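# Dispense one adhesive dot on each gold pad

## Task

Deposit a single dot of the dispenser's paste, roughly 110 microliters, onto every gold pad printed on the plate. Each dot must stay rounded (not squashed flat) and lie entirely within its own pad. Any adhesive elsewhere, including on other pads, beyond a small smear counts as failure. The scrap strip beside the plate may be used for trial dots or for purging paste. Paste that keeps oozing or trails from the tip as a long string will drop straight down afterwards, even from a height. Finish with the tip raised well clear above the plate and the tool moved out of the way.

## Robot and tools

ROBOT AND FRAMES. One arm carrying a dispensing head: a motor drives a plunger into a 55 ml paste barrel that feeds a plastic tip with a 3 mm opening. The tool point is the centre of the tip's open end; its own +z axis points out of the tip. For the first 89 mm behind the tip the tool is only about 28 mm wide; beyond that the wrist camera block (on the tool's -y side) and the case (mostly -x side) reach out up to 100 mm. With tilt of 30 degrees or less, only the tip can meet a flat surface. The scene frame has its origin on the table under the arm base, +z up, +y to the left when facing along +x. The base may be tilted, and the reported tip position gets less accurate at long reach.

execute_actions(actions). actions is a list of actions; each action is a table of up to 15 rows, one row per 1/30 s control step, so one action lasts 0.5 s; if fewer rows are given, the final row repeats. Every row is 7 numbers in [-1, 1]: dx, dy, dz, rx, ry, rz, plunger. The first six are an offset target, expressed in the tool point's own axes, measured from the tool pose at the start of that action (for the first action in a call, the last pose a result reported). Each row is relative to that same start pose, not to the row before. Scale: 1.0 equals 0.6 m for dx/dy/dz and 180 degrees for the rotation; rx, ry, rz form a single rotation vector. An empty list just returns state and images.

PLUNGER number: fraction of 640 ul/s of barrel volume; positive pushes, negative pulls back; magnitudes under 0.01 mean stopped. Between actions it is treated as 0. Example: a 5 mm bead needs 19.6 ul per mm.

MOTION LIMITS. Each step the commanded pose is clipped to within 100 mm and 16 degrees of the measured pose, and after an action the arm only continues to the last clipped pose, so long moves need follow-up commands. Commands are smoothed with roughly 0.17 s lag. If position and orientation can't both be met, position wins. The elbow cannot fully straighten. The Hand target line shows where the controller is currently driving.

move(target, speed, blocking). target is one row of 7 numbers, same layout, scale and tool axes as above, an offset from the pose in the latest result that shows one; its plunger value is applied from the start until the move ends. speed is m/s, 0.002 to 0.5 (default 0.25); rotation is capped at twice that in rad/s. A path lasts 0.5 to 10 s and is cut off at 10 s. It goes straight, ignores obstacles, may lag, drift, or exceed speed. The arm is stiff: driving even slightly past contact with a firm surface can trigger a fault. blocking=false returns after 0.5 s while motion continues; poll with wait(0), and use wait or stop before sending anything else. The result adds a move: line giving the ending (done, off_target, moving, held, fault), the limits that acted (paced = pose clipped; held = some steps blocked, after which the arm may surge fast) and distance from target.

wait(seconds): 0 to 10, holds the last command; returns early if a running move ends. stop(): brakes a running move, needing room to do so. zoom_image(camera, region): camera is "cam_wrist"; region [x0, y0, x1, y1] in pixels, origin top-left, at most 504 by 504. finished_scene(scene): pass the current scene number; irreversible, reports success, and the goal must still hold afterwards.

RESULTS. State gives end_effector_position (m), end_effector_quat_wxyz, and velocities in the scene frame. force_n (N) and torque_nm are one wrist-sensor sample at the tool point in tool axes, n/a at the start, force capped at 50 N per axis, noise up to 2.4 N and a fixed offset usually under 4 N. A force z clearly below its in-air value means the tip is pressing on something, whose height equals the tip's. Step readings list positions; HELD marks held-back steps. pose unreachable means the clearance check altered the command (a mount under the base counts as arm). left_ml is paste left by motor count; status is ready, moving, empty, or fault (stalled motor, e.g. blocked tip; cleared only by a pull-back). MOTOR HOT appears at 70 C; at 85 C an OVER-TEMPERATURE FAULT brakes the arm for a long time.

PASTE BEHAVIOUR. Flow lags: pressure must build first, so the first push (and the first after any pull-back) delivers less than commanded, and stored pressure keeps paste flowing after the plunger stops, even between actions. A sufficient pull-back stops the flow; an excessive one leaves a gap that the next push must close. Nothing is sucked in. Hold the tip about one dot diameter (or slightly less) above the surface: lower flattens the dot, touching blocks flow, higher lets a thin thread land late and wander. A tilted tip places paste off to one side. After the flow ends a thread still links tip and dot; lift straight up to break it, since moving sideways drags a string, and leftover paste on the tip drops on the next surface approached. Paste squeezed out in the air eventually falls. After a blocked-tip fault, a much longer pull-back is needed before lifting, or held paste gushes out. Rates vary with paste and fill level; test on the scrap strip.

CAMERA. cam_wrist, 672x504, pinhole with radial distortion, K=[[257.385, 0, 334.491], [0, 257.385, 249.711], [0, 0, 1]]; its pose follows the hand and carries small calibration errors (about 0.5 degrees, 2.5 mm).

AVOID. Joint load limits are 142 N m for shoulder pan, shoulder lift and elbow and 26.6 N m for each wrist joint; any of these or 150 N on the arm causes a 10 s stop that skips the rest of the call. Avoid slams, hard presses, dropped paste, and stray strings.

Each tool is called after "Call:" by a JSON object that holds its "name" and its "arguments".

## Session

Call:
{"name": "execute_actions", "arguments": {"actions": []}}

Scene clock: 0.00 s.
end_effector_position=(+0.4070, -0.0013, +0.2797) left_ml=20.3 status=ready force_n=(+1.2, +0.3, +4.2) torque_nm=(+0.09, -0.62, +0.14) end_effector_quat_wxyz=(+0.014, +0.711, +0.703, -0.012) end_effector_velocity=(-0.001, -0.000, -0.000) end_effector_angular_velocity=(-0.000, +0.001, -0.000)
Joint positions: [-0.34  -1.816  1.648 -1.406 -1.57  -1.911]
Joint velocities: [-0.    -0.     0.001  0.    -0.001  0.   ]
Hand target: +0.407, -0.001, +0.280; +0.014, +0.711, +0.703, -0.012
camera_calibration (this result's frames):
cam_wrist: T_world_to_cam=[[-0.0904668, -0.99522, 0.0367707, 0.0149299], [-0.813566, 0.0525583, -0.579093, 0.493328], [0.574392, -0.082304, -0.814432, 0.0903695], [0, 0, 0, 1]] pos_world=[0.350798, -0.0036321, 0.358733]

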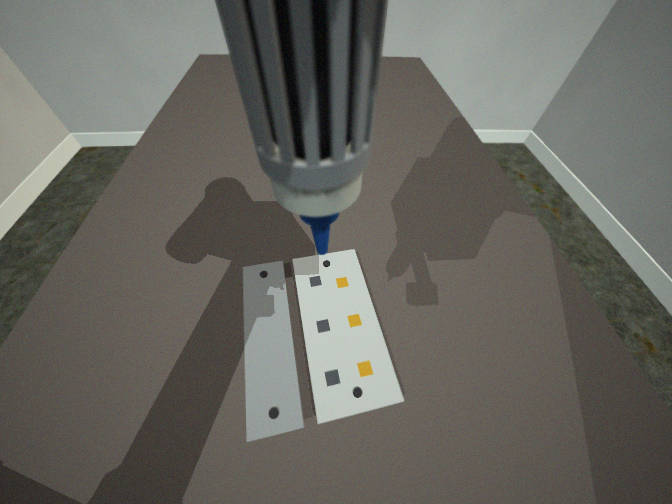

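Call:
{"name": "move", "arguments": {"target": [0.112,0.078,0.346,0,0.0117,0,0], "speed": 0.3}}

Call:
{"name": "move", "arguments": {"target": [0,0,0.04,0,0,0,0], "speed": 0.1}}

Scene clock: 10.67 s.
end_effector_position=(+0.4551, +0.0576, +0.0700) left_ml=20.3 status=ready force_n=(+0.5, -1.0, +0.0) torque_nm=(-0.10, -0.23, -0.02) end_effector_quat_wxyz=(+0.001, +0.712, +0.703, +0.001) end_effector_velocity=(+0.000, +0.001, -0.002) end_effector_angular_velocity=(+0.000, +0.000, -0.000)
Joint positions: [-0.193 -1.63   2.032 -1.969 -1.534 -1.764]
Joint velocities: [ 0.001  0.003  0.002 -0.005  0.     0.001]
Hand target: +0.455, +0.058, +0.070; +0.001, +0.712, +0.703, +0.001
Off the commanded pose: 0.000 m, 0 deg.
move: done
camera_calibration (this result's frames):
cam_wrist: T_world_to_cam=[[-0.0903564, -0.995909, -0.00035232, 0.0882341], [-0.813292, 0.0739921, -0.577132, 0.406401], [0.574797, -0.051861, -0.816651, -0.104957], [0, 0, 0, 1]] pos_world=[0.398824, 0.0523596, 0.148865]

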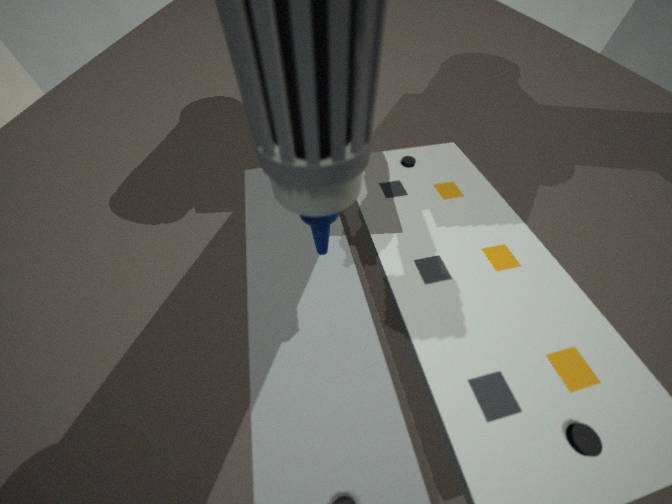

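Scene clock: 11.50 s.
end_effector_position=(+0.4551, +0.0576, +0.0461) left_ml=20.3 status=ready force_n=(+1.8, +0.5, -3.6) torque_nm=(+0.41, -0.63, -0.12) end_effector_quat_wxyz=(+0.001, +0.712, +0.703, +0.001) end_effector_velocity=(-0.000, -0.000, -0.001) end_effector_angular_velocity=(-0.001, +0.000, +0.000)
Joint positions: [-0.191 -1.602  2.073 -2.037 -1.534 -1.762]
Joint velocities: [ 0.     0.002  0.002 -0.004 -0.001  0.   ]
Hand target: +0.455, +0.058, +0.046; +0.001, +0.712, +0.703, +0.001
Off the commanded pose: 0.000 m, 0 deg.
move: done
camera_calibration (this result's frames):
cam_wrist: T_world_to_cam=[[-0.0903551, -0.99591, -0.000344624, 0.0882191], [-0.813299, 0.0739873, -0.577123, 0.392677], [0.574787, -0.0518657, -0.816657, -0.12448], [0, 0, 0, 1]] pos_world=[0.398884, 0.0523489, 0.124996]

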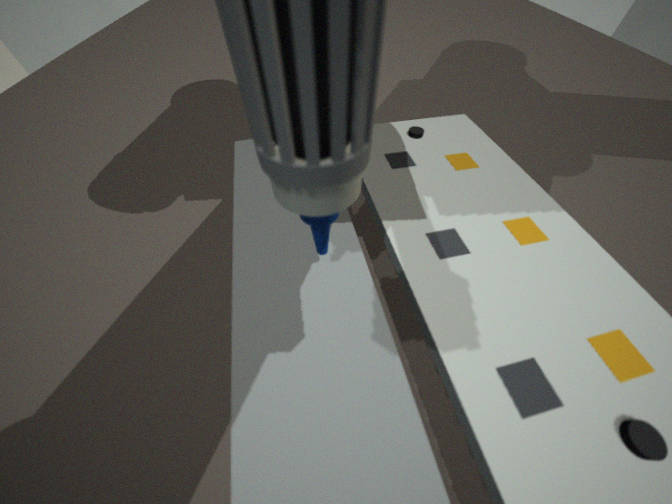

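Call:
{"name": "execute_actions", "arguments": {"actions": [[[0,0,0.02,0,0,0,0]],[[0,0,0.005,0,0,0,0]]]}}

Call:
{"name": "zoom_image", "arguments": {"camera": "cam_wrist", "region": [250, 200, 390, 340]}}

Scene clock: 18.00 s.
end_effector_position=(+0.4552, +0.0576, +0.0312) left_ml=20.3 status=ready force_n=(+1.9, +0.2, +2.9) torque_nm=(+0.15, -0.86, +0.00) end_effector_quat_wxyz=(+0.001, +0.712, +0.703, +0.001) end_effector_velocity=(-0.000, -0.000, -0.000) end_effector_angular_velocity=(-0.000, +0.000, +0.000)
Joint positions: [-0.19  -1.583  2.098 -2.081 -1.534 -1.76 ]
Joint velocities: [ 0.     0.     0.001 -0.001 -0.    -0.   ]
Hand target: +0.455, +0.058, +0.031; +0.001, +0.712, +0.703, +0.001
Off the commanded pose: 0.000 m, 0 deg.
Step readings (end_effector_position; steps 1 to 15: 1st action; 16 to 30: 2nd action):
0: (+0.4551, +0.0576, +0.0460)
1: (+0.4551, +0.0576, +0.0458)
2: (+0.4549, +0.0577, +0.0437)
4: (+0.4548, +0.0577, +0.0391)
8: (+0.4550, +0.0576, +0.0353)
15: (+0.4552, +0.0576, +0.0342)
16: (+0.4552, +0.0576, +0.0341)
17: (+0.4552, +0.0576, +0.0336)
19: (+0.4551, +0.0576, +0.0324)
23: (+0.4552, +0.0576, +0.0315)
30: end_effector_position above
camera_calibration (this result's frames):
cam_wrist: T_world_to_cam=[[-0.0903542, -0.99591, -0.00035436, 0.0882167], [-0.813305, 0.0739926, -0.577114, 0.384115], [0.57478, -0.0518565, -0.816663, -0.13666], [0, 0, 0, 1]] pos_world=[0.398922, 0.0523475, 0.110104]

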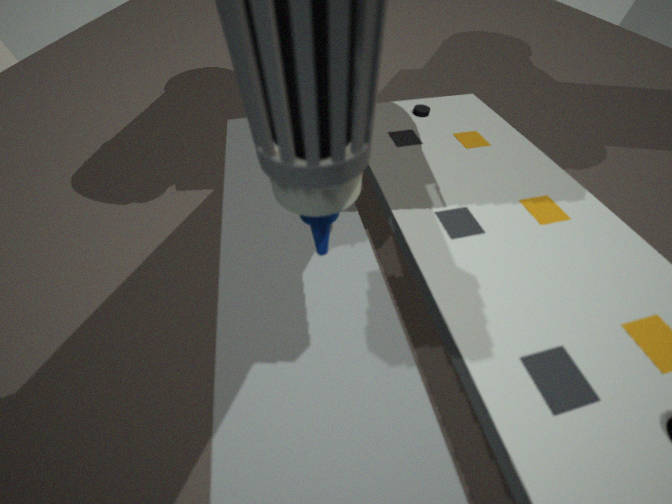

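Region (250, 200, 390, 340) of cam_wrist's 672x504 image, scaled by 3.600, with more detail than that image has.

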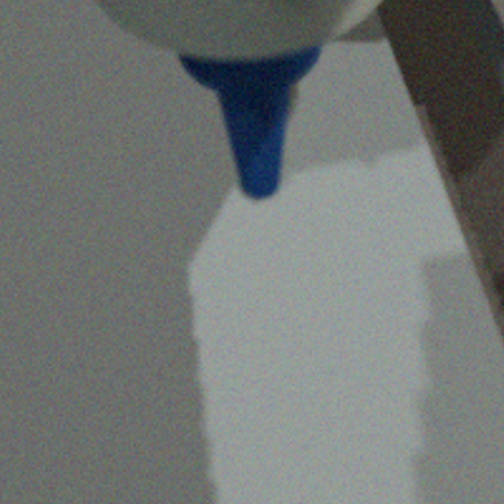

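Call:
{"name": "execute_actions", "arguments": {"actions": [[[0,0,0.002,0,0,0,0]]]}}

Call:
{"name": "execute_actions", "arguments": {"actions": [[[0,0,0.0015,0,0,0,0]]]}}

Scene clock: 21.93 s.
end_effector_position=(+0.4552, +0.0576, +0.0301) left_ml=20.3 status=ready force_n=(+2.7, -2.6, +0.6) torque_nm=(-0.72, -1.05, +0.18) end_effector_quat_wxyz=(+0.001, +0.712, +0.703, +0.001) end_effector_velocity=(+0.001, +0.001, +0.000) end_effector_angular_velocity=(+0.001, -0.001, +0.000)
Joint positions: [-0.19  -1.582  2.1   -2.084 -1.534 -1.76 ]
Joint velocities: [ 0.     0.    -0.    -0.001  0.002 -0.   ]
Hand target: +0.455, +0.058, +0.030; +0.001, +0.712, +0.703, +0.001
Off the commanded pose: 0.000 m, 0 deg.
Step readings (end_effector_position):
0: (+0.4552, +0.0576, +0.0312)
1: (+0.4552, +0.0576, +0.0312)
2: (+0.4552, +0.0576, +0.0310)
4: (+0.4552, +0.0576, +0.0305)
8: (+0.4552, +0.0576, +0.0302)
15: end_effector_position above
camera_calibration (this result's frames):
cam_wrist: T_world_to_cam=[[-0.0903542, -0.99591, -0.000355901, 0.0882168], [-0.813304, 0.0739935, -0.577115, 0.38343], [0.57478, -0.0518553, -0.816663, -0.137636], [0, 0, 0, 1]] pos_world=[0.398926, 0.0523476, 0.108912]

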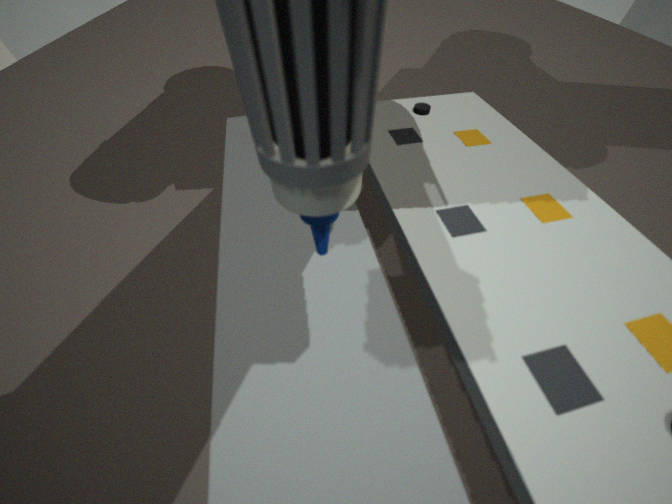

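Scene clock: 22.43 s.
end_effector_position=(+0.4552, +0.0576, +0.0292) left_ml=20.3 status=ready force_n=(-1.3, -15.6, -39.8) torque_nm=(-1.27, +0.74, +0.02) end_effector_quat_wxyz=(+0.001, +0.712, +0.703, +0.001) end_effector_velocity=(-0.001, +0.000, -0.001) end_effector_angular_velocity=(+0.000, +0.002, +0.000)
Joint positions: [-0.189 -1.58   2.101 -2.087 -1.534 -1.76 ]
Joint velocities: [ 0.     0.     0.001  0.    -0.    -0.   ]
Hand target: +0.455, +0.058, +0.029; +0.001, +0.712, +0.703, +0.001
Off the commanded pose: 0.000 m, 0 deg.
Step readings (end_effector_position):
0: (+0.4552, +0.0576, +0.0301)
1: (+0.4552, +0.0576, +0.0300)
2: (+0.4552, +0.0576, +0.0299)
4: (+0.4552, +0.0576, +0.0295)
8: (+0.4552, +0.0576, +0.0293)
15: end_effector_position above
camera_calibration (this result's frames):
cam_wrist: T_world_to_cam=[[-0.0903431, -0.995911, -0.000344552, 0.0882113], [-0.81325, 0.0739729, -0.577193, 0.382964], [0.574858, -0.0518652, -0.816608, -0.138383], [0, 0, 0, 1]] pos_world=[0.398965, 0.0523444, 0.10807]

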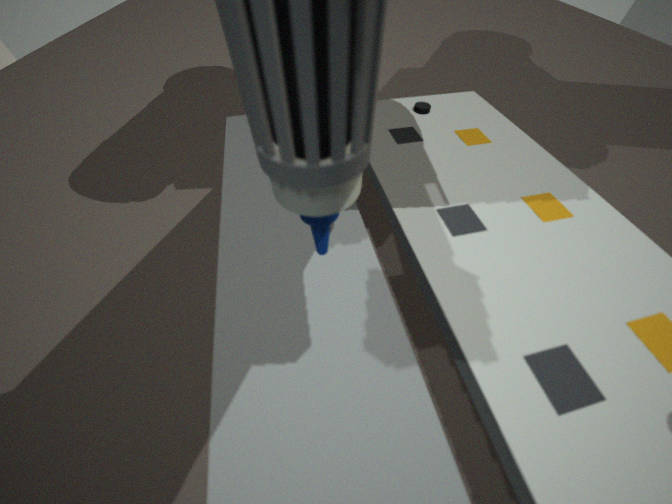

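Call:
{"name": "execute_actions", "arguments": {"actions": [[[0,0,-0.0066,0,0,0,0]],[[0,0,0,0,0,0,0.55]],[[0,0,0,0,0,0,0]],[[0,0,0,0,0,0,0]],[[0,0,0,0,0,0,0]],[[0,0,0,0,0,0,0]],[[0,0,0,0,0,0,0]],[[0,0,0,0,0,0,0]],[[0,0,-0.03,0,0,0,0]],[[0,-0.027,0,0,0,0,0]],[[0,0,0.03,0,0,0,0]],[[0,0,0,0,0,0,0.344]],[[0,0,0,0,0,0,0]],[[0,0,0,0,0,0,0]],[[0,0,0,0,0,0,0]],[[0,0,0,0,0,0,0]],[[0,0,0,0,0,0,0]],[[0,0,0,0,0,0,0]],[[0,0,-0.03,0,0,0,0]],[[0,-0.04,0,0,0,0,0]]]}}

Call:
{"name": "zoom_image", "arguments": {"camera": "cam_wrist", "region": [250, 160, 390, 300]}}

Scene clock: 42.80 s.
end_effector_position=(+0.4152, +0.0581, +0.0508) left_ml=20.0 status=ready force_n=(+3.7, -2.8, -0.2) torque_nm=(-0.95, -1.36, -0.04) end_effector_quat_wxyz=(+0.001, +0.712, +0.703, +0.001) end_effector_velocity=(-0.001, +0.000, +0.001) end_effector_angular_velocity=(+0.000, -0.003, -0.000)
Joint positions: [-0.21  -1.711  2.157 -2.012 -1.534 -1.781]
Joint velocities: [-0.002 -0.007  0.004  0.001  0.001 -0.002]
Hand target: +0.415, +0.058, +0.051; +0.001, +0.712, +0.703, +0.001
Off the commanded pose: 0.000 m, 0 deg.
Step readings (end_effector_position; steps 1 to 15: 1st action; 16 to 30: 2nd action; 31 to 45: 3rd action; 46 to 60: 4th action; 61 to 75: 5th action; 76 to 90: 6th action; 91 to 105: 7th action; 106 to 120: 8th action; 121 to 135: 9th action; 136 to 150: 10th action; 151 to 165: 11th action; 166 to 180: 12th action; 181 to 195: 13th action):
0: (+0.4552, +0.0576, +0.0292)
1: (+0.4552, +0.0576, +0.0292)
2: (+0.4550, +0.0576, +0.0297)
4: (+0.4549, +0.0577, +0.0312)
8: (+0.4551, +0.0577, +0.0326)
15: (+0.4552, +0.0576, +0.0331)
16: (+0.4552, +0.0576, +0.0331)
17: (+0.4552, +0.0576, +0.0331)
19: (+0.4552, +0.0576, +0.0331)
23: (+0.4552, +0.0576, +0.0331)
30: (+0.4552, +0.0576, +0.0331)
31: (+0.4552, +0.0576, +0.0331)
32: (+0.4552, +0.0576, +0.0331)
34: (+0.4552, +0.0576, +0.0331)
38: (+0.4552, +0.0576, +0.0331)
45: (+0.4552, +0.0576, +0.0331)
46: (+0.4552, +0.0576, +0.0331)
47: (+0.4552, +0.0576, +0.0331)
49: (+0.4552, +0.0576, +0.0331)
53: (+0.4552, +0.0576, +0.0331)
60: (+0.4552, +0.0576, +0.0331)
61: (+0.4552, +0.0576, +0.0331)
62: (+0.4552, +0.0576, +0.0331)
64: (+0.4552, +0.0576, +0.0331)
68: (+0.4552, +0.0576, +0.0331)
75: (+0.4552, +0.0576, +0.0331)
76: (+0.4552, +0.0576, +0.0331)
77: (+0.4552, +0.0576, +0.0331)
79: (+0.4552, +0.0576, +0.0331)
83: (+0.4552, +0.0576, +0.0331)
90: (+0.4552, +0.0576, +0.0331)
91: (+0.4552, +0.0576, +0.0331)
92: (+0.4552, +0.0576, +0.0331)
94: (+0.4552, +0.0576, +0.0331)
98: (+0.4552, +0.0576, +0.0331)
105: (+0.4552, +0.0576, +0.0331)
106: (+0.4552, +0.0576, +0.0331)
107: (+0.4552, +0.0576, +0.0331)
109: (+0.4552, +0.0576, +0.0331)
113: (+0.4552, +0.0576, +0.0331)
120: (+0.4552, +0.0576, +0.0331)
121: (+0.4553, +0.0576, +0.0335)
122: (+0.4559, +0.0575, +0.0365)
124: (+0.4558, +0.0575, +0.0434)
128: (+0.4553, +0.0576, +0.0493)
135: (+0.4552, +0.0576, +0.0510)
136: (+0.4550, +0.0576, +0.0511)
137: (+0.4527, +0.0575, +0.0512)
139: (+0.4462, +0.0578, +0.0509)
143: (+0.4407, +0.0578, +0.0509)
150: (+0.4391, +0.0578, +0.0510)
151: (+0.4388, +0.0578, +0.0506)
152: (+0.4382, +0.0579, +0.0476)
154: (+0.4382, +0.0578, +0.0408)
158: (+0.4388, +0.0578, +0.0349)
165: (+0.4391, +0.0578, +0.0331)
166: (+0.4391, +0.0578, +0.0331)
167: (+0.4391, +0.0578, +0.0331)
169: (+0.4391, +0.0578, +0.0331)
173: (+0.4391, +0.0578, +0.0331)
180: (+0.4391, +0.0578, +0.0331)
181: (+0.4391, +0.0578, +0.0331)
182: (+0.4391, +0.0578, +0.0331)
184: (+0.4391, +0.0578, +0.0331)
Lines left out of this list: 37.
camera_calibration (this result's frames):
cam_wrist: T_world_to_cam=[[-0.0903562, -0.99591, -0.000138351, 0.0850663], [-0.813332, 0.0738716, -0.577091, 0.362935], [0.574741, -0.0520313, -0.81668, -0.0976496], [0, 0, 0, 1]] pos_world=[0.358996, 0.0528269, 0.12971]

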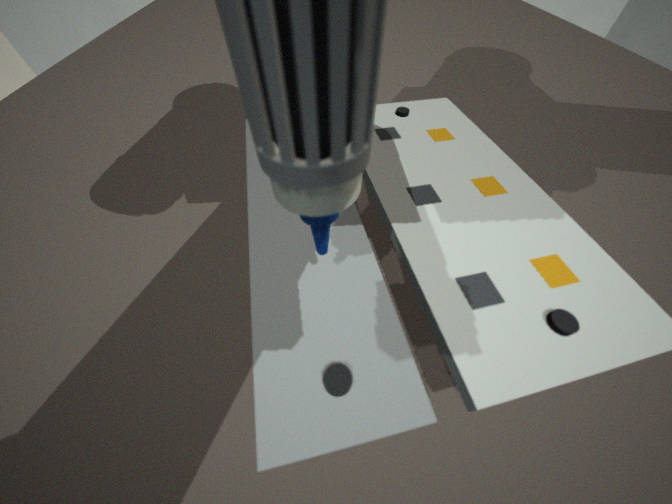

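Region (250, 160, 390, 300) of cam_wrist's 672x504 image, scaled by 3.600, with more detail than that image has.

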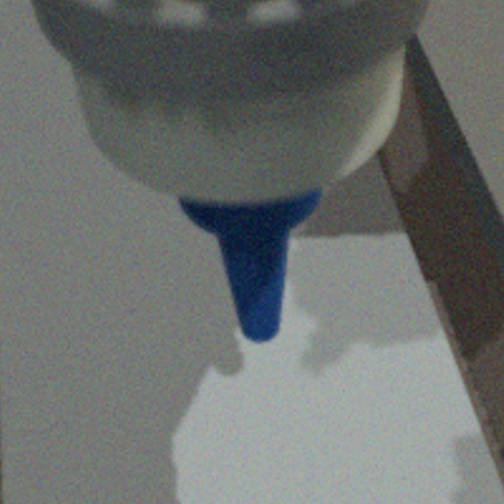

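Call:
{"name": "move", "arguments": {"target": [-0.184,-0.01,0,0,0,0,0], "speed": 0.2}}

Call:
{"name": "zoom_image", "arguments": {"camera": "cam_wrist", "region": [60, 100, 400, 340]}}

Scene clock: 49.40 s.
end_effector_position=(+0.4078, -0.0523, +0.0508) left_ml=20.0 status=ready force_n=(+0.6, -0.8, +0.9) torque_nm=(-0.32, -0.65, -0.07) end_effector_quat_wxyz=(+0.001, +0.712, +0.703, +0.001) end_effector_velocity=(+0.001, -0.002, +0.000) end_effector_angular_velocity=(+0.000, -0.003, +0.001)
Joint positions: [-0.481 -1.718  2.172 -2.01  -1.538 -2.051]
Joint velocities: [-0.005  0.001 -0.001 -0.003  0.001 -0.006]
Hand target: +0.408, -0.053, +0.051; +0.001, +0.712, +0.703, +0.001
Off the commanded pose: 0.000 m, 0 deg.
move: done
camera_calibration (this result's frames):
cam_wrist: T_world_to_cam=[[-0.090381, -0.995907, 0.000646639, -0.025603], [-0.813409, 0.0734442, -0.577037, 0.365019], [0.574627, -0.0526792, -0.816718, -0.0990941], [0, 0, 0, 1]] pos_world=[0.351538, -0.0575269, 0.129714]

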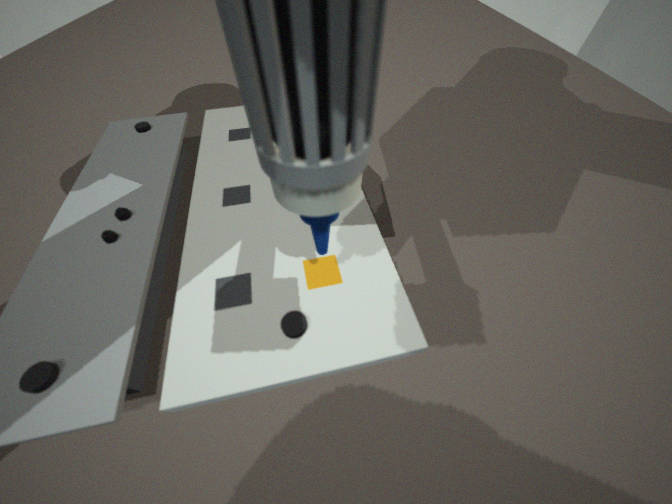

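Region (60, 100, 400, 340) of cam_wrist's 672x504 image, scaled by 1.482, with more detail than that image has; it fills the top 356 rows of this view, and the rest is white.

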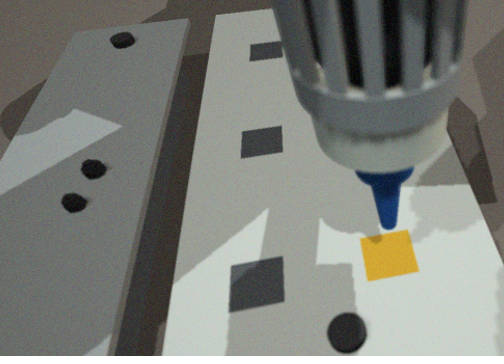

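Call:
{"name": "execute_actions", "arguments": {"actions": [[[0.0008,0.0065,0,0,0,0,0]],[[0,0,0.025,0,0,0,0]],[[0,0,0,0,0,0,0]]]}}

Call:
{"name": "zoom_image", "arguments": {"camera": "cam_wrist", "region": [250, 200, 390, 340]}}

Scene clock: 55.97 s.
end_effector_position=(+0.4117, -0.0519, +0.0359) left_ml=20.0 status=ready force_n=(+0.9, -1.1, +0.0) torque_nm=(-0.44, -0.49, +0.00) end_effector_quat_wxyz=(+0.001, +0.712, +0.703, +0.001) end_effector_velocity=(-0.000, +0.000, -0.000) end_effector_angular_velocity=(+0.001, -0.000, +0.000)
Joint positions: [-0.474 -1.689  2.19  -2.058 -1.538 -2.045]
Joint velocities: [-0.    -0.     0.     0.     0.001 -0.   ]
Hand target: +0.412, -0.052, +0.036; +0.001, +0.712, +0.703, +0.001
Off the commanded pose: 0.000 m, 0 deg.
Step readings (end_effector_position; steps 1 to 15: 1st action; 16 to 30: 2nd action; 31 to 45: 3rd action):
0: (+0.4078, -0.0525, +0.0508)
1: (+0.4079, -0.0525, +0.0508)
2: (+0.4086, -0.0525, +0.0508)
4: (+0.4101, -0.0523, +0.0509)
8: (+0.4113, -0.0520, +0.0509)
15: (+0.4117, -0.0519, +0.0508)
16: (+0.4117, -0.0519, +0.0506)
17: (+0.4115, -0.0518, +0.0482)
19: (+0.4113, -0.0518, +0.0425)
23: (+0.4115, -0.0519, +0.0375)
30: (+0.4117, -0.0519, +0.0360)
31: (+0.4117, -0.0519, +0.0359)
32: (+0.4117, -0.0519, +0.0359)
34: (+0.4117, -0.0519, +0.0359)
38: (+0.4117, -0.0519, +0.0359)
45: end_effector_position above
camera_calibration (this result's frames):
cam_wrist: T_world_to_cam=[[-0.0904021, -0.995905, 0.000596602, -0.0248112], [-0.813396, 0.0734894, -0.57705, 0.35957], [0.574643, -0.0526518, -0.816709, -0.113507], [0, 0, 0, 1]] pos_world=[0.355456, -0.0571105, 0.114803]

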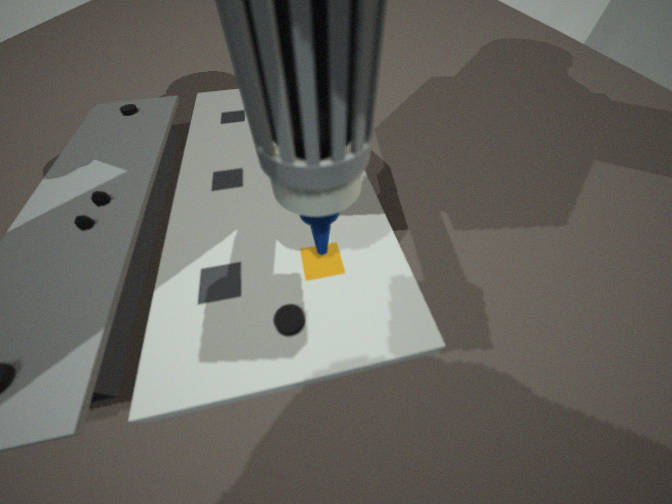

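Region (250, 200, 390, 340) of cam_wrist's 672x504 image, scaled by 3.600, with more detail than that image has.

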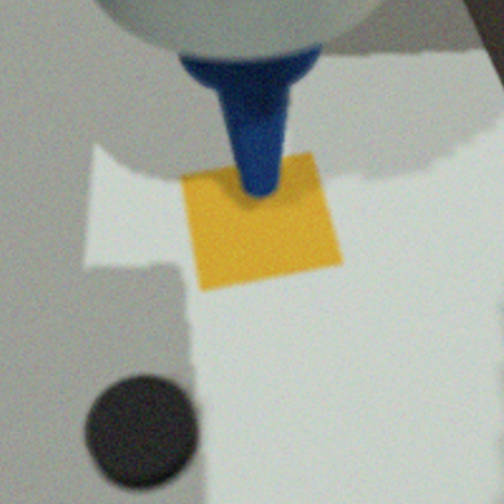

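Call:
{"name": "execute_actions", "arguments": {"actions": [[[0,0,0.009,0,0,0,0]]]}}

Call:
{"name": "zoom_image", "arguments": {"camera": "cam_wrist", "region": [250, 200, 390, 340]}}

Call:
{"name": "execute_actions", "arguments": {"actions": [[[0,0,0.0015,0,0,0,0]]]}}

Scene clock: 60.13 s.
end_effector_position=(+0.4117, -0.0519, +0.0306) left_ml=20.0 status=ready force_n=(-0.5, +3.5, +2.5) torque_nm=(+1.34, +0.15, +0.20) end_effector_quat_wxyz=(+0.001, +0.712, +0.703, +0.001) end_effector_velocity=(-0.000, -0.000, -0.001) end_effector_angular_velocity=(-0.001, -0.000, +0.000)
Joint positions: [-0.473 -1.681  2.199 -2.074 -1.538 -2.044]
Joint velocities: [ 0.     0.001  0.001 -0.003 -0.001 -0.   ]
Hand target: +0.412, -0.052, +0.031; +0.001, +0.712, +0.703, +0.001
Off the commanded pose: 0.000 m, 0 deg.
Step readings (end_effector_position):
0: (+0.4117, -0.0519, +0.0360)
1: (+0.4117, -0.0519, +0.0359)
2: (+0.4117, -0.0520, +0.0350)
4: (+0.4117, -0.0520, +0.0329)
8: (+0.4117, -0.0520, +0.0311)
15: end_effector_position above
camera_calibration (this result's frames):
cam_wrist: T_world_to_cam=[[-0.0904083, -0.995905, 0.000607001, -0.0248191], [-0.813386, 0.0734875, -0.577063, 0.356497], [0.574655, -0.052665, -0.816699, -0.117897], [0, 0, 0, 1]] pos_world=[0.355476, -0.0571246, 0.10945]

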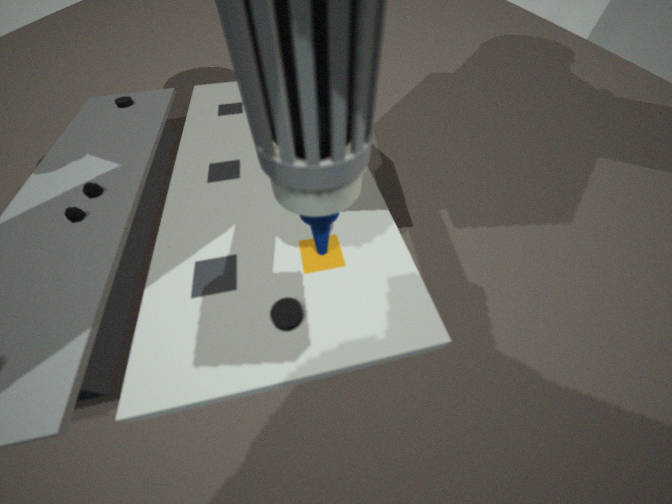

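Region (250, 200, 390, 340) of cam_wrist's 672x504 image, scaled by 3.600, with more detail than that image has.

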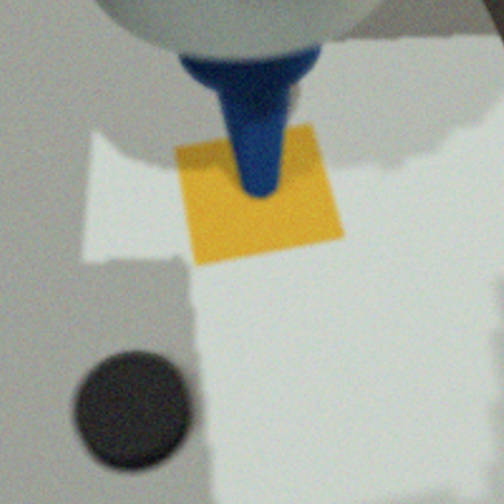

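Scene clock: 60.63 s.
end_effector_position=(+0.4117, -0.0519, +0.0297) left_ml=20.0 status=ready force_n=(-3.3, -2.0, +1.4) torque_nm=(-0.60, +1.04, -0.07) end_effector_quat_wxyz=(+0.001, +0.712, +0.703, +0.001) end_effector_velocity=(+0.000, +0.001, -0.000) end_effector_angular_velocity=(+0.001, -0.000, +0.000)
Joint positions: [-0.473 -1.68   2.201 -2.077 -1.538 -2.044]
Joint velocities: [ 0.     0.     0.    -0.     0.001 -0.   ]
Hand target: +0.412, -0.052, +0.030; +0.001, +0.712, +0.703, +0.001
Off the commanded pose: 0.000 m, 0 deg.
Step readings (end_effector_position):
0: (+0.4117, -0.0519, +0.0306)
1: (+0.4117, -0.0519, +0.0305)
2: (+0.4117, -0.0519, +0.0304)
4: (+0.4117, -0.0519, +0.0300)
8: (+0.4117, -0.0519, +0.0298)
15: end_effector_position above
camera_calibration (this result's frames):
cam_wrist: T_world_to_cam=[[-0.0904082, -0.995905, 0.000605795, -0.0248189], [-0.813386, 0.0734882, -0.577064, 0.355983], [0.574656, -0.0526641, -0.816699, -0.118629], [0, 0, 0, 1]] pos_world=[0.355479, -0.0571253, 0.108555]

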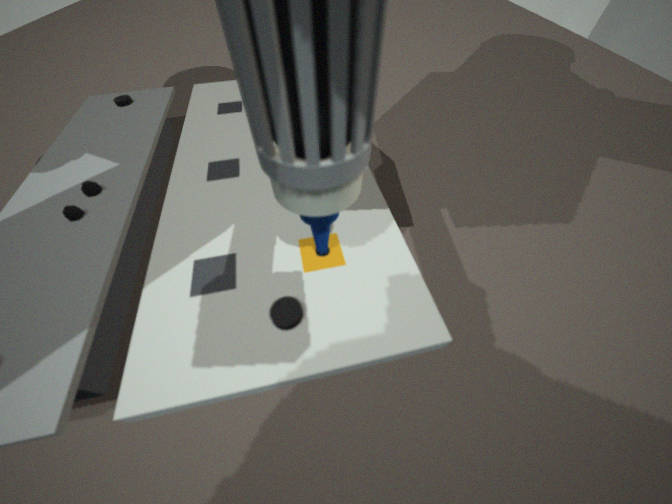

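Call:
{"name": "execute_actions", "arguments": {"actions": [[[0,0,-0.0057,0,0,0,0]],[[0,0,0,0,0,0,0.344]],[[0,0,0,0,0,0,0]],[[0,0,0,0,0,0,0]],[[0,0,0,0,0,0,0]],[[0,0,0,0,0,0,0]],[[0,0,0,0,0,0,0]],[[0,0,0,0,0,0,0]],[[0,0,-0.03,0,0,0,0]],[[0.0087,0.097,0,0,0,0,0]],[[0,0,0,0,0,0,0]],[[0,0,0.025,0,0,0,0]],[[0,0,0,0,0,0,0]]]}}

Call:
{"name": "zoom_image", "arguments": {"camera": "cam_wrist", "region": [250, 200, 390, 340]}}

Scene clock: 73.93 s.
end_effector_position=(+0.4694, -0.0473, +0.0362) left_ml=19.9 status=ready force_n=(+0.2, +1.8, -1.7) torque_nm=(+0.81, -0.28, +0.24) end_effector_quat_wxyz=(+0.001, +0.712, +0.703, +0.001) end_effector_velocity=(+0.001, -0.001, +0.000) end_effector_angular_velocity=(-0.001, -0.002, -0.001)
Joint positions: [-0.405 -1.546  2.055 -2.068 -1.536 -1.976]
Joint velocities: [-0.001 -0.    -0.001 -0.001  0.    -0.   ]
Hand target: +0.469, -0.047, +0.036; +0.001, +0.712, +0.703, +0.001
Off the commanded pose: 0.000 m, 0 deg.
Step readings (end_effector_position; steps 1 to 15: 1st action; 16 to 30: 2nd action; 31 to 45: 3rd action; 46 to 60: 4th action; 61 to 75: 5th action; 76 to 90: 6th action; 91 to 105: 7th action; 106 to 120: 8th action; 121 to 135: 9th action; 136 to 150: 10th action; 151 to 165: 11th action; 166 to 180: 12th action; 181 to 195: 13th action):
0: (+0.4117, -0.0519, +0.0297)
1: (+0.4117, -0.0519, +0.0297)
2: (+0.4117, -0.0519, +0.0302)
4: (+0.4116, -0.0518, +0.0315)
8: (+0.4116, -0.0518, +0.0327)
15: (+0.4117, -0.0519, +0.0331)
16: (+0.4117, -0.0519, +0.0331)
17: (+0.4117, -0.0519, +0.0331)
19: (+0.4117, -0.0519, +0.0331)
23: (+0.4117, -0.0519, +0.0331)
30: (+0.4117, -0.0519, +0.0331)
31: (+0.4117, -0.0519, +0.0331)
32: (+0.4117, -0.0519, +0.0331)
34: (+0.4117, -0.0519, +0.0331)
38: (+0.4117, -0.0519, +0.0331)
45: (+0.4117, -0.0519, +0.0331)
46: (+0.4117, -0.0519, +0.0331)
47: (+0.4117, -0.0519, +0.0331)
49: (+0.4117, -0.0519, +0.0331)
53: (+0.4117, -0.0519, +0.0331)
60: (+0.4117, -0.0519, +0.0331)
61: (+0.4117, -0.0519, +0.0331)
62: (+0.4117, -0.0519, +0.0331)
64: (+0.4117, -0.0519, +0.0331)
68: (+0.4117, -0.0519, +0.0331)
75: (+0.4117, -0.0519, +0.0331)
76: (+0.4117, -0.0519, +0.0331)
77: (+0.4117, -0.0519, +0.0331)
79: (+0.4117, -0.0519, +0.0331)
83: (+0.4117, -0.0519, +0.0331)
90: (+0.4117, -0.0519, +0.0331)
91: (+0.4117, -0.0519, +0.0331)
92: (+0.4117, -0.0519, +0.0331)
94: (+0.4117, -0.0519, +0.0331)
98: (+0.4117, -0.0519, +0.0331)
105: (+0.4117, -0.0519, +0.0331)
106: (+0.4117, -0.0519, +0.0331)
107: (+0.4117, -0.0519, +0.0331)
109: (+0.4117, -0.0519, +0.0331)
113: (+0.4117, -0.0519, +0.0331)
120: (+0.4117, -0.0519, +0.0331)
121: (+0.4118, -0.0520, +0.0334)
122: (+0.4124, -0.0523, +0.0364)
124: (+0.4124, -0.0522, +0.0433)
128: (+0.4119, -0.0520, +0.0492)
135: (+0.4117, -0.0519, +0.0509)
136: (+0.4120, -0.0518, +0.0510)
137: (+0.4177, -0.0502, +0.0518)
139: (+0.4402, -0.0477, +0.0535)
143: (+0.4625, -0.0469, +0.0521)
150: (+0.4694, -0.0473, +0.0511)
151: (+0.4695, -0.0473, +0.0511)
152: (+0.4695, -0.0473, +0.0511)
154: (+0.4696, -0.0473, +0.0512)
158: (+0.4695, -0.0473, +0.0512)
165: (+0.4693, -0.0473, +0.0511)
166: (+0.4693, -0.0473, +0.0508)
167: (+0.4690, -0.0473, +0.0483)
169: (+0.4689, -0.0473, +0.0425)
173: (+0.4692, -0.0473, +0.0376)
180: (+0.4694, -0.0473, +0.0362)
181: (+0.4694, -0.0473, +0.0362)
182: (+0.4694, -0.0473, +0.0362)
184: (+0.4694, -0.0473, +0.0362)
Lines left out of this list: 2.
camera_calibration (this result's frames):
cam_wrist: T_world_to_cam=[[-0.0902847, -0.995916, 0.000337441, -0.015077], [-0.813044, 0.0735108, -0.577543, 0.406145], [0.575159, -0.0524177, -0.81636, -0.146431], [0, 0, 0, 1]] pos_world=[0.413073, -0.052547, 0.115031]

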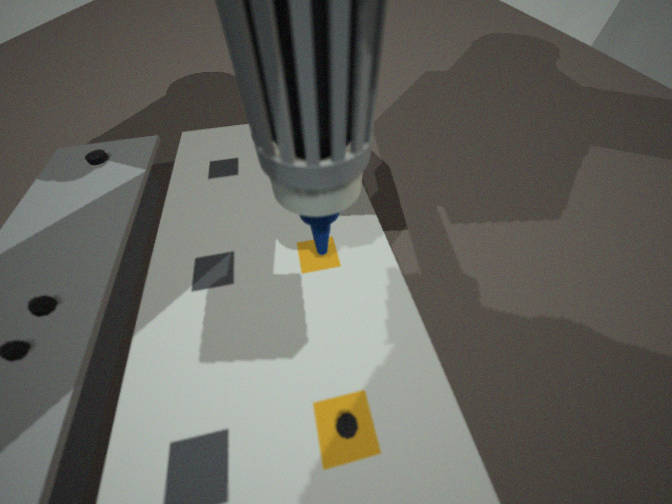

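Region (250, 200, 390, 340) of cam_wrist's 672x504 image, scaled by 3.600, with more detail than that image has.

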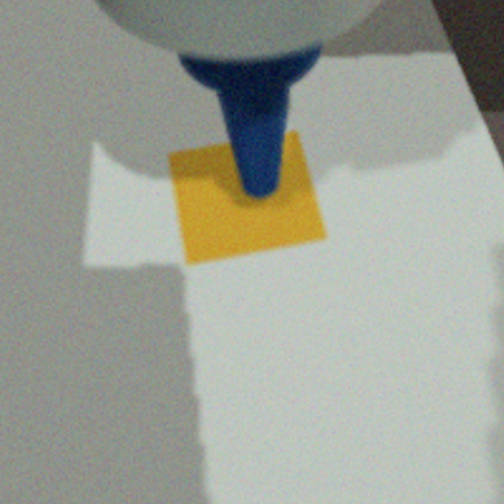

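Call:
{"name": "execute_actions", "arguments": {"actions": [[[0.0027,0.0056,0,0,0,0,0]],[[0,0,0,0,0,0,0]]]}}

Call:
{"name": "zoom_image", "arguments": {"camera": "cam_wrist", "region": [250, 200, 390, 340]}}

Scene clock: 79.57 s.
end_effector_position=(+0.4727, -0.0458, +0.0362) left_ml=19.9 status=ready force_n=(+2.9, +0.1, -2.0) torque_nm=(+0.37, -1.14, +0.06) end_effector_quat_wxyz=(+0.001, +0.712, +0.703, +0.001) end_effector_velocity=(+0.001, +0.000, +0.000) end_effector_angular_velocity=(+0.000, -0.001, -0.000)
Joint positions: [-0.399 -1.539  2.048 -2.068 -1.536 -1.97 ]
Joint velocities: [-0.    -0.    -0.    -0.001  0.001  0.   ]
Hand target: +0.473, -0.046, +0.036; +0.001, +0.712, +0.703, +0.001
Off the commanded pose: 0.000 m, 0 deg.
Step readings (end_effector_position; steps 1 to 15: 1st action; 16 to 30: 2nd action):
0: (+0.4694, -0.0473, +0.0362)
1: (+0.4694, -0.0473, +0.0363)
2: (+0.4701, -0.0471, +0.0363)
4: (+0.4714, -0.0465, +0.0363)
8: (+0.4724, -0.0460, +0.0362)
15: (+0.4727, -0.0458, +0.0362)
16: (+0.4727, -0.0458, +0.0362)
17: (+0.4727, -0.0458, +0.0362)
19: (+0.4727, -0.0458, +0.0362)
23: (+0.4727, -0.0458, +0.0362)
30: end_effector_position above
camera_calibration (this result's frames):
cam_wrist: T_world_to_cam=[[-0.0902972, -0.995915, 0.000319183, -0.0132026], [-0.813036, 0.0735309, -0.577552, 0.40877], [0.575169, -0.0524108, -0.816354, -0.148281], [0, 0, 0, 1]] pos_world=[0.416439, -0.0509774, 0.11504]

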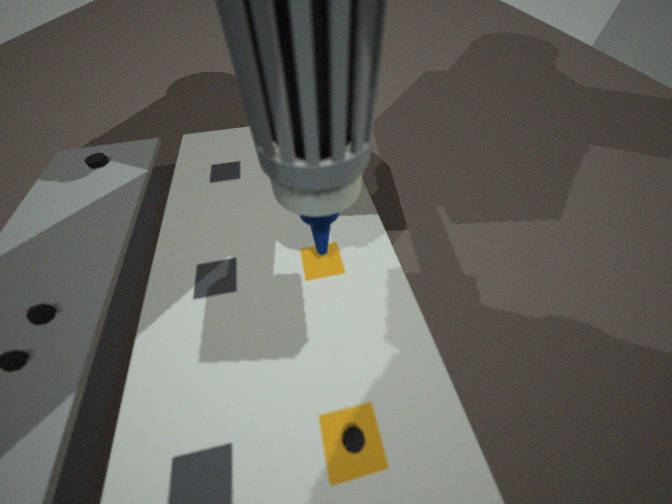

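Region (250, 200, 390, 340) of cam_wrist's 672x504 image, scaled by 3.600, with more detail than that image has.

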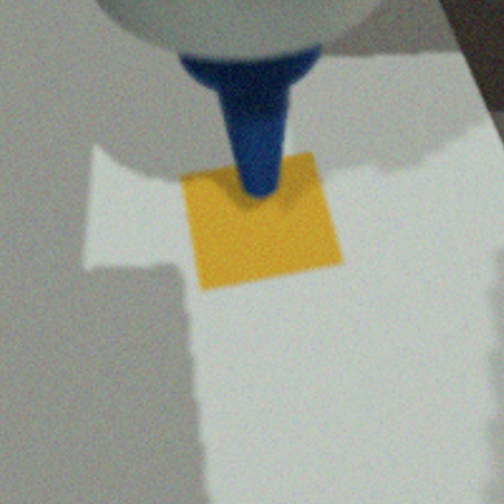

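Call:
{"name": "execute_actions", "arguments": {"actions": [[[0,0,0.0052,0,0,0,0]],[[0,0,0,0,0,0,0.344]],[[0,0,0,0,0,0,0]],[[0,0,0,0,0,0,0]],[[0,0,0,0,0,0,0]],[[0,0,0,0,0,0,0]],[[0,0,0,0,0,0,0]],[[0,0,0,0,0,0,0]],[[0,0,-0.03,0,0,0,0]],[[0.0167,0.101,0,0,0,0,0]],[[0,0,0,0,0,0,0]],[[0,0,0.0248,0,0,0,0]],[[0,0,0,0,0,0,0]]]}}

Call:
{"name": "zoom_image", "arguments": {"camera": "cam_wrist", "region": [250, 200, 390, 340]}}

Scene clock: 93.97 s.
end_effector_position=(+0.5328, -0.0365, +0.0363) left_ml=19.8 status=ready force_n=(-0.8, -1.6, -0.6) torque_nm=(-0.37, +0.12, +0.05) end_effector_quat_wxyz=(+0.002, +0.711, +0.703, +0.001) end_effector_velocity=(-0.001, +0.000, +0.000) end_effector_angular_velocity=(-0.000, +0.002, +0.000)
Joint positions: [-0.336 -1.403  1.895 -2.054 -1.535 -1.907]
Joint velocities: [ 0.    -0.    -0.     0.002 -0.001 -0.   ]
Hand target: +0.533, -0.036, +0.036; +0.002, +0.711, +0.703, +0.001
Off the commanded pose: 0.000 m, 0 deg.
Step readings (end_effector_position; steps 1 to 15: 1st action; 16 to 30: 2nd action; 31 to 45: 3rd action; 46 to 60: 4th action; 61 to 75: 5th action; 76 to 90: 6th action; 91 to 105: 7th action; 106 to 120: 8th action; 121 to 135: 9th action; 136 to 150: 10th action; 151 to 165: 11th action; 166 to 180: 12th action; 181 to 195: 13th action):
0: (+0.4727, -0.0458, +0.0362)
1: (+0.4727, -0.0458, +0.0361)
2: (+0.4727, -0.0458, +0.0356)
4: (+0.4727, -0.0458, +0.0344)
8: (+0.4727, -0.0459, +0.0334)
15: (+0.4727, -0.0458, +0.0331)
16: (+0.4727, -0.0458, +0.0331)
17: (+0.4727, -0.0458, +0.0331)
19: (+0.4727, -0.0458, +0.0331)
23: (+0.4727, -0.0458, +0.0331)
30: (+0.4727, -0.0458, +0.0331)
31: (+0.4727, -0.0458, +0.0331)
32: (+0.4727, -0.0458, +0.0331)
34: (+0.4727, -0.0458, +0.0331)
38: (+0.4727, -0.0458, +0.0331)
45: (+0.4727, -0.0458, +0.0331)
46: (+0.4727, -0.0458, +0.0331)
47: (+0.4727, -0.0458, +0.0331)
49: (+0.4727, -0.0458, +0.0331)
53: (+0.4727, -0.0458, +0.0331)
60: (+0.4727, -0.0458, +0.0331)
61: (+0.4727, -0.0458, +0.0331)
62: (+0.4727, -0.0458, +0.0331)
64: (+0.4727, -0.0458, +0.0331)
68: (+0.4727, -0.0458, +0.0331)
75: (+0.4727, -0.0458, +0.0331)
76: (+0.4727, -0.0458, +0.0331)
77: (+0.4727, -0.0458, +0.0331)
79: (+0.4727, -0.0458, +0.0331)
83: (+0.4727, -0.0458, +0.0331)
90: (+0.4727, -0.0458, +0.0331)
91: (+0.4727, -0.0458, +0.0331)
92: (+0.4727, -0.0458, +0.0331)
94: (+0.4727, -0.0458, +0.0331)
98: (+0.4727, -0.0458, +0.0331)
105: (+0.4727, -0.0458, +0.0331)
106: (+0.4727, -0.0458, +0.0331)
107: (+0.4727, -0.0458, +0.0331)
109: (+0.4727, -0.0458, +0.0331)
113: (+0.4727, -0.0458, +0.0331)
120: (+0.4727, -0.0458, +0.0331)
121: (+0.4728, -0.0458, +0.0334)
122: (+0.4732, -0.0459, +0.0363)
124: (+0.4732, -0.0458, +0.0433)
128: (+0.4728, -0.0457, +0.0492)
135: (+0.4727, -0.0458, +0.0510)
136: (+0.4730, -0.0456, +0.0510)
137: (+0.4773, -0.0428, +0.0509)
139: (+0.5000, -0.0382, +0.0518)
143: (+0.5250, -0.0363, +0.0517)
150: (+0.5327, -0.0364, +0.0511)
151: (+0.5329, -0.0364, +0.0511)
152: (+0.5329, -0.0364, +0.0511)
154: (+0.5330, -0.0364, +0.0512)
158: (+0.5328, -0.0364, +0.0512)
165: (+0.5327, -0.0364, +0.0511)
166: (+0.5327, -0.0364, +0.0509)
167: (+0.5325, -0.0364, +0.0483)
169: (+0.5323, -0.0364, +0.0425)
173: (+0.5326, -0.0365, +0.0378)
180: (+0.5328, -0.0365, +0.0364)
181: (+0.5328, -0.0365, +0.0363)
182: (+0.5328, -0.0365, +0.0363)
184: (+0.5328, -0.0365, +0.0363)
Lines left out of this list: 2.
camera_calibration (this result's frames):
cam_wrist: T_world_to_cam=[[-0.0902205, -0.995922, 0.0000792259, 0.0014623], [-0.812667, 0.0735734, -0.578065, 0.456813], [0.575702, -0.0522177, -0.81599, -0.182509], [0, 0, 0, 1]] pos_world=[0.47644, -0.0416832, 0.115142]

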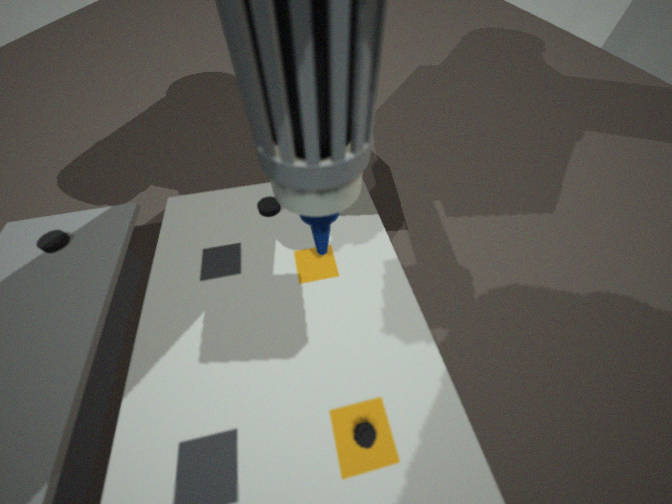

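Region (250, 200, 390, 340) of cam_wrist's 672x504 image, scaled by 3.600, with more detail than that image has.

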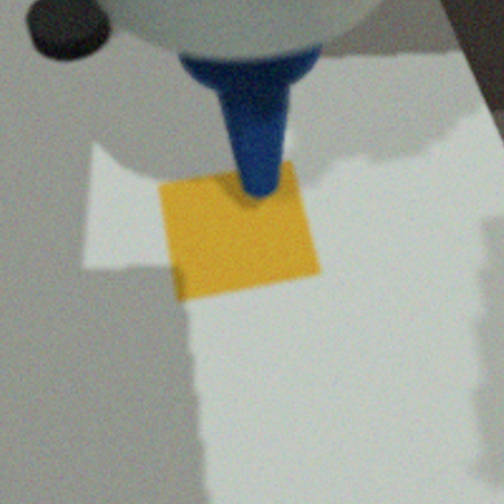

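Call:
{"name": "execute_actions", "arguments": {"actions": [[[0.004,-0.0017,0,0,0,0,0]],[[0,0,0,0,0,0,0]]]}}

Call:
{"name": "zoom_image", "arguments": {"camera": "cam_wrist", "region": [250, 200, 390, 340]}}

Scene clock: 99.10 s.
end_effector_position=(+0.5318, -0.0341, +0.0363) left_ml=19.8 status=ready force_n=(-0.5, -0.2, -1.9) torque_nm=(+0.14, +0.07, +0.00) end_effector_quat_wxyz=(+0.002, +0.711, +0.703, +0.001) end_effector_velocity=(+0.001, +0.000, +0.000) end_effector_angular_velocity=(+0.000, -0.002, +0.000)
Joint positions: [-0.332 -1.406  1.898 -2.054 -1.535 -1.903]
Joint velocities: [ 0.    -0.    -0.001 -0.001  0.001 -0.   ]
Hand target: +0.532, -0.034, +0.036; +0.002, +0.711, +0.703, +0.001
Off the commanded pose: 0.000 m, 0 deg.
Step readings (end_effector_position; steps 1 to 15: 1st action; 16 to 30: 2nd action):
0: (+0.5328, -0.0365, +0.0364)
1: (+0.5328, -0.0364, +0.0364)
2: (+0.5327, -0.0361, +0.0365)
4: (+0.5323, -0.0351, +0.0365)
8: (+0.5319, -0.0343, +0.0364)
15: (+0.5318, -0.0341, +0.0363)
16: (+0.5318, -0.0341, +0.0363)
17: (+0.5318, -0.0341, +0.0363)
19: (+0.5318, -0.0341, +0.0363)
23: (+0.5318, -0.0341, +0.0363)
30: end_effector_position above
camera_calibration (this result's frames):
cam_wrist: T_world_to_cam=[[-0.0902309, -0.995921, 0.0000718054, 0.00376748], [-0.81266, 0.0735857, -0.578073, 0.45584], [0.57571, -0.0522184, -0.815985, -0.181824], [0, 0, 0, 1]] pos_world=[0.47546, -0.0392857, 0.115143]

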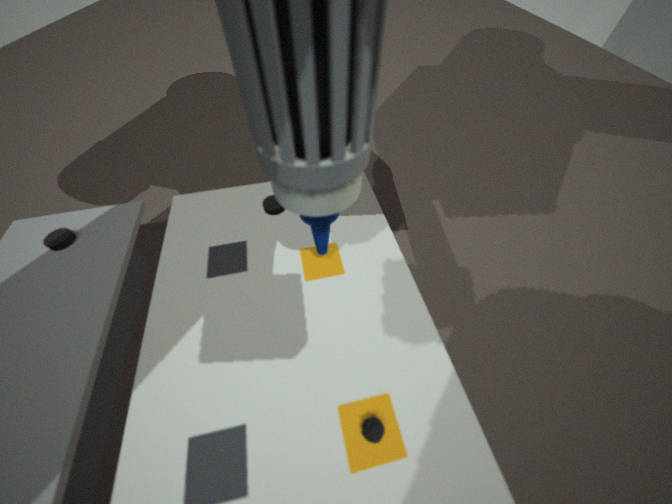

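Region (250, 200, 390, 340) of cam_wrist's 672x504 image, scaled by 3.600, with more detail than that image has.

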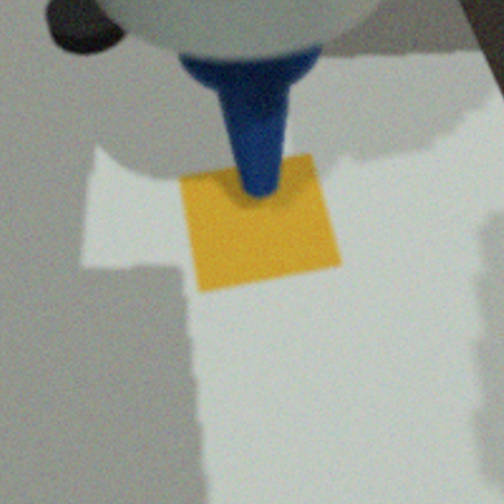

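Matches. Dispense, lift, then retreat.

Call:
{"name": "execute_actions", "arguments": {"actions": [[[0,0,0.0053,0,0,0,0]],[[0,0,0,0,0,0,0.344]],[[0,0,0,0,0,0,0]],[[0,0,0,0,0,0,0]],[[0,0,0,0,0,0,0]],[[0,0,0,0,0,0,0]],[[0,0,0,0,0,0,0]],[[0,0,0,0,0,0,0]],[[0,0,-0.04,0,0,0,0]],[[0,0,-0.01,0,0,0,-0.3]]]}}

Call:
{"name": "move", "arguments": {"target": [-0.12,0,-0.15,0,0,0,-0.5], "speed": 0.25}}

Scene clock: 110.40 s.
end_effector_position=(+0.5317, -0.0340, +0.0629) left_ml=19.8 status=moving force_n=(+2.0, -0.1, -0.6) torque_nm=(+0.11, -0.87, -0.09) end_effector_quat_wxyz=(+0.002, +0.712, +0.703, +0.001) end_effector_velocity=(-0.000, -0.000, +0.000) end_effector_angular_velocity=(-0.001, +0.000, +0.000)
Joint positions: [-0.334 -1.435  1.857 -1.984 -1.535 -1.905]
Joint velocities: [ 0.    -0.    -0.001  0.001 -0.001  0.   ]
Hand target: +0.532, -0.034, +0.063; +0.002, +0.712, +0.703, +0.001
Off the commanded pose: 0.000 m, 0 deg.
Step readings (end_effector_position; steps 1 to 15: 1st action; 16 to 30: 2nd action; 31 to 45: 3rd action; 46 to 60: 4th action; 61 to 75: 5th action; 76 to 90: 6th action; 91 to 105: 7th action; 106 to 120: 8th action; 121 to 135: 9th action; 136 to 150: 10th action):
0: (+0.5318, -0.0341, +0.0363)
1: (+0.5318, -0.0341, +0.0363)
2: (+0.5320, -0.0341, +0.0358)
4: (+0.5320, -0.0342, +0.0346)
8: (+0.5319, -0.0342, +0.0335)
15: (+0.5318, -0.0341, +0.0332)
16: (+0.5318, -0.0341, +0.0332)
17: (+0.5318, -0.0341, +0.0332)
19: (+0.5318, -0.0341, +0.0332)
23: (+0.5318, -0.0341, +0.0332)
30: (+0.5318, -0.0341, +0.0332)
31: (+0.5318, -0.0341, +0.0332)
32: (+0.5318, -0.0341, +0.0332)
34: (+0.5318, -0.0341, +0.0332)
38: (+0.5318, -0.0341, +0.0332)
45: (+0.5318, -0.0341, +0.0332)
46: (+0.5318, -0.0341, +0.0332)
47: (+0.5318, -0.0341, +0.0332)
49: (+0.5318, -0.0341, +0.0332)
53: (+0.5318, -0.0341, +0.0332)
60: (+0.5318, -0.0341, +0.0332)
61: (+0.5318, -0.0341, +0.0332)
62: (+0.5318, -0.0341, +0.0332)
64: (+0.5318, -0.0341, +0.0332)
68: (+0.5318, -0.0341, +0.0332)
75: (+0.5318, -0.0341, +0.0332)
76: (+0.5318, -0.0341, +0.0332)
77: (+0.5318, -0.0341, +0.0332)
79: (+0.5318, -0.0341, +0.0332)
83: (+0.5318, -0.0341, +0.0332)
90: (+0.5318, -0.0341, +0.0332)
91: (+0.5318, -0.0341, +0.0332)
92: (+0.5318, -0.0341, +0.0332)
94: (+0.5318, -0.0341, +0.0332)
98: (+0.5318, -0.0341, +0.0332)
105: (+0.5318, -0.0341, +0.0332)
106: (+0.5318, -0.0341, +0.0332)
107: (+0.5318, -0.0341, +0.0332)
109: (+0.5318, -0.0341, +0.0332)
113: (+0.5318, -0.0341, +0.0332)
120: (+0.5318, -0.0341, +0.0332)
121: (+0.5320, -0.0341, +0.0335)
122: (+0.5326, -0.0343, +0.0374)
124: (+0.5325, -0.0342, +0.0467)
128: (+0.5319, -0.0340, +0.0547)
135: (+0.5317, -0.0340, +0.0570)
136: (+0.5317, -0.0340, +0.0572)
137: (+0.5317, -0.0340, +0.0583)
139: (+0.5318, -0.0341, +0.0606)
143: (+0.5317, -0.0340, +0.0624)
150: end_effector_position above
camera_calibration (this result's frames):
cam_wrist: T_world_to_cam=[[-0.0902513, -0.995919, 0.0000413562, 0.00379882], [-0.81262, 0.0736166, -0.578125, 0.471125], [0.575763, -0.0522102, -0.815948, -0.16009], [0, 0, 0, 1]] pos_world=[0.475362, -0.0392576, 0.141744]

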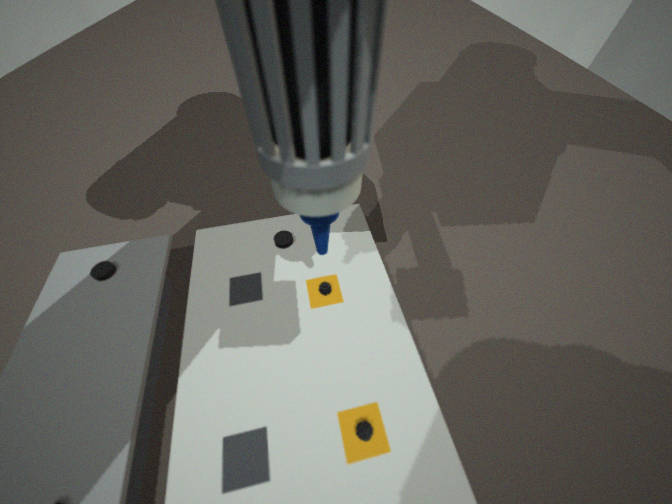

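Scene clock: 111.40 s.
end_effector_position=(+0.5304, -0.1060, +0.1528) left_ml=20.1 status=moving force_n=(-0.5, +2.2, +3.9) torque_nm=(+1.05, -0.04, -0.13) end_effector_quat_wxyz=(+0.002, +0.712, +0.703, +0.001) end_effector_velocity=(+0.002, -0.003, +0.003) end_effector_angular_velocity=(-0.001, -0.003, -0.000)
Joint positions: [-0.467 -1.473  1.665 -1.75  -1.537 -2.038]
Joint velocities: [-0.003  0.002 -0.008  0.003 -0.    -0.003]
Hand target: +0.530, -0.106, +0.153; +0.002, +0.712, +0.703, +0.001
Off the commanded pose: 0.000 m, 0 deg.
move: done
camera_calibration (this result's frames):
cam_wrist: T_world_to_cam=[[-0.0902613, -0.995918, 0.000449168, -0.0680098], [-0.812604, 0.0733866, -0.578177, 0.527308], [0.575784, -0.052552, -0.815911, -0.0898202], [0, 0, 0, 1]] pos_world=[0.474071, -0.11115, 0.231623]

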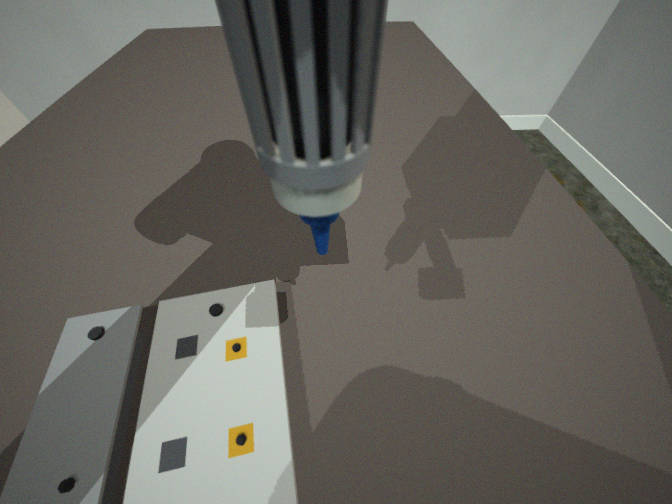

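Call:
{"name": "finished_scene", "arguments": {"scene": 2}}

The scene is finished: the task was done.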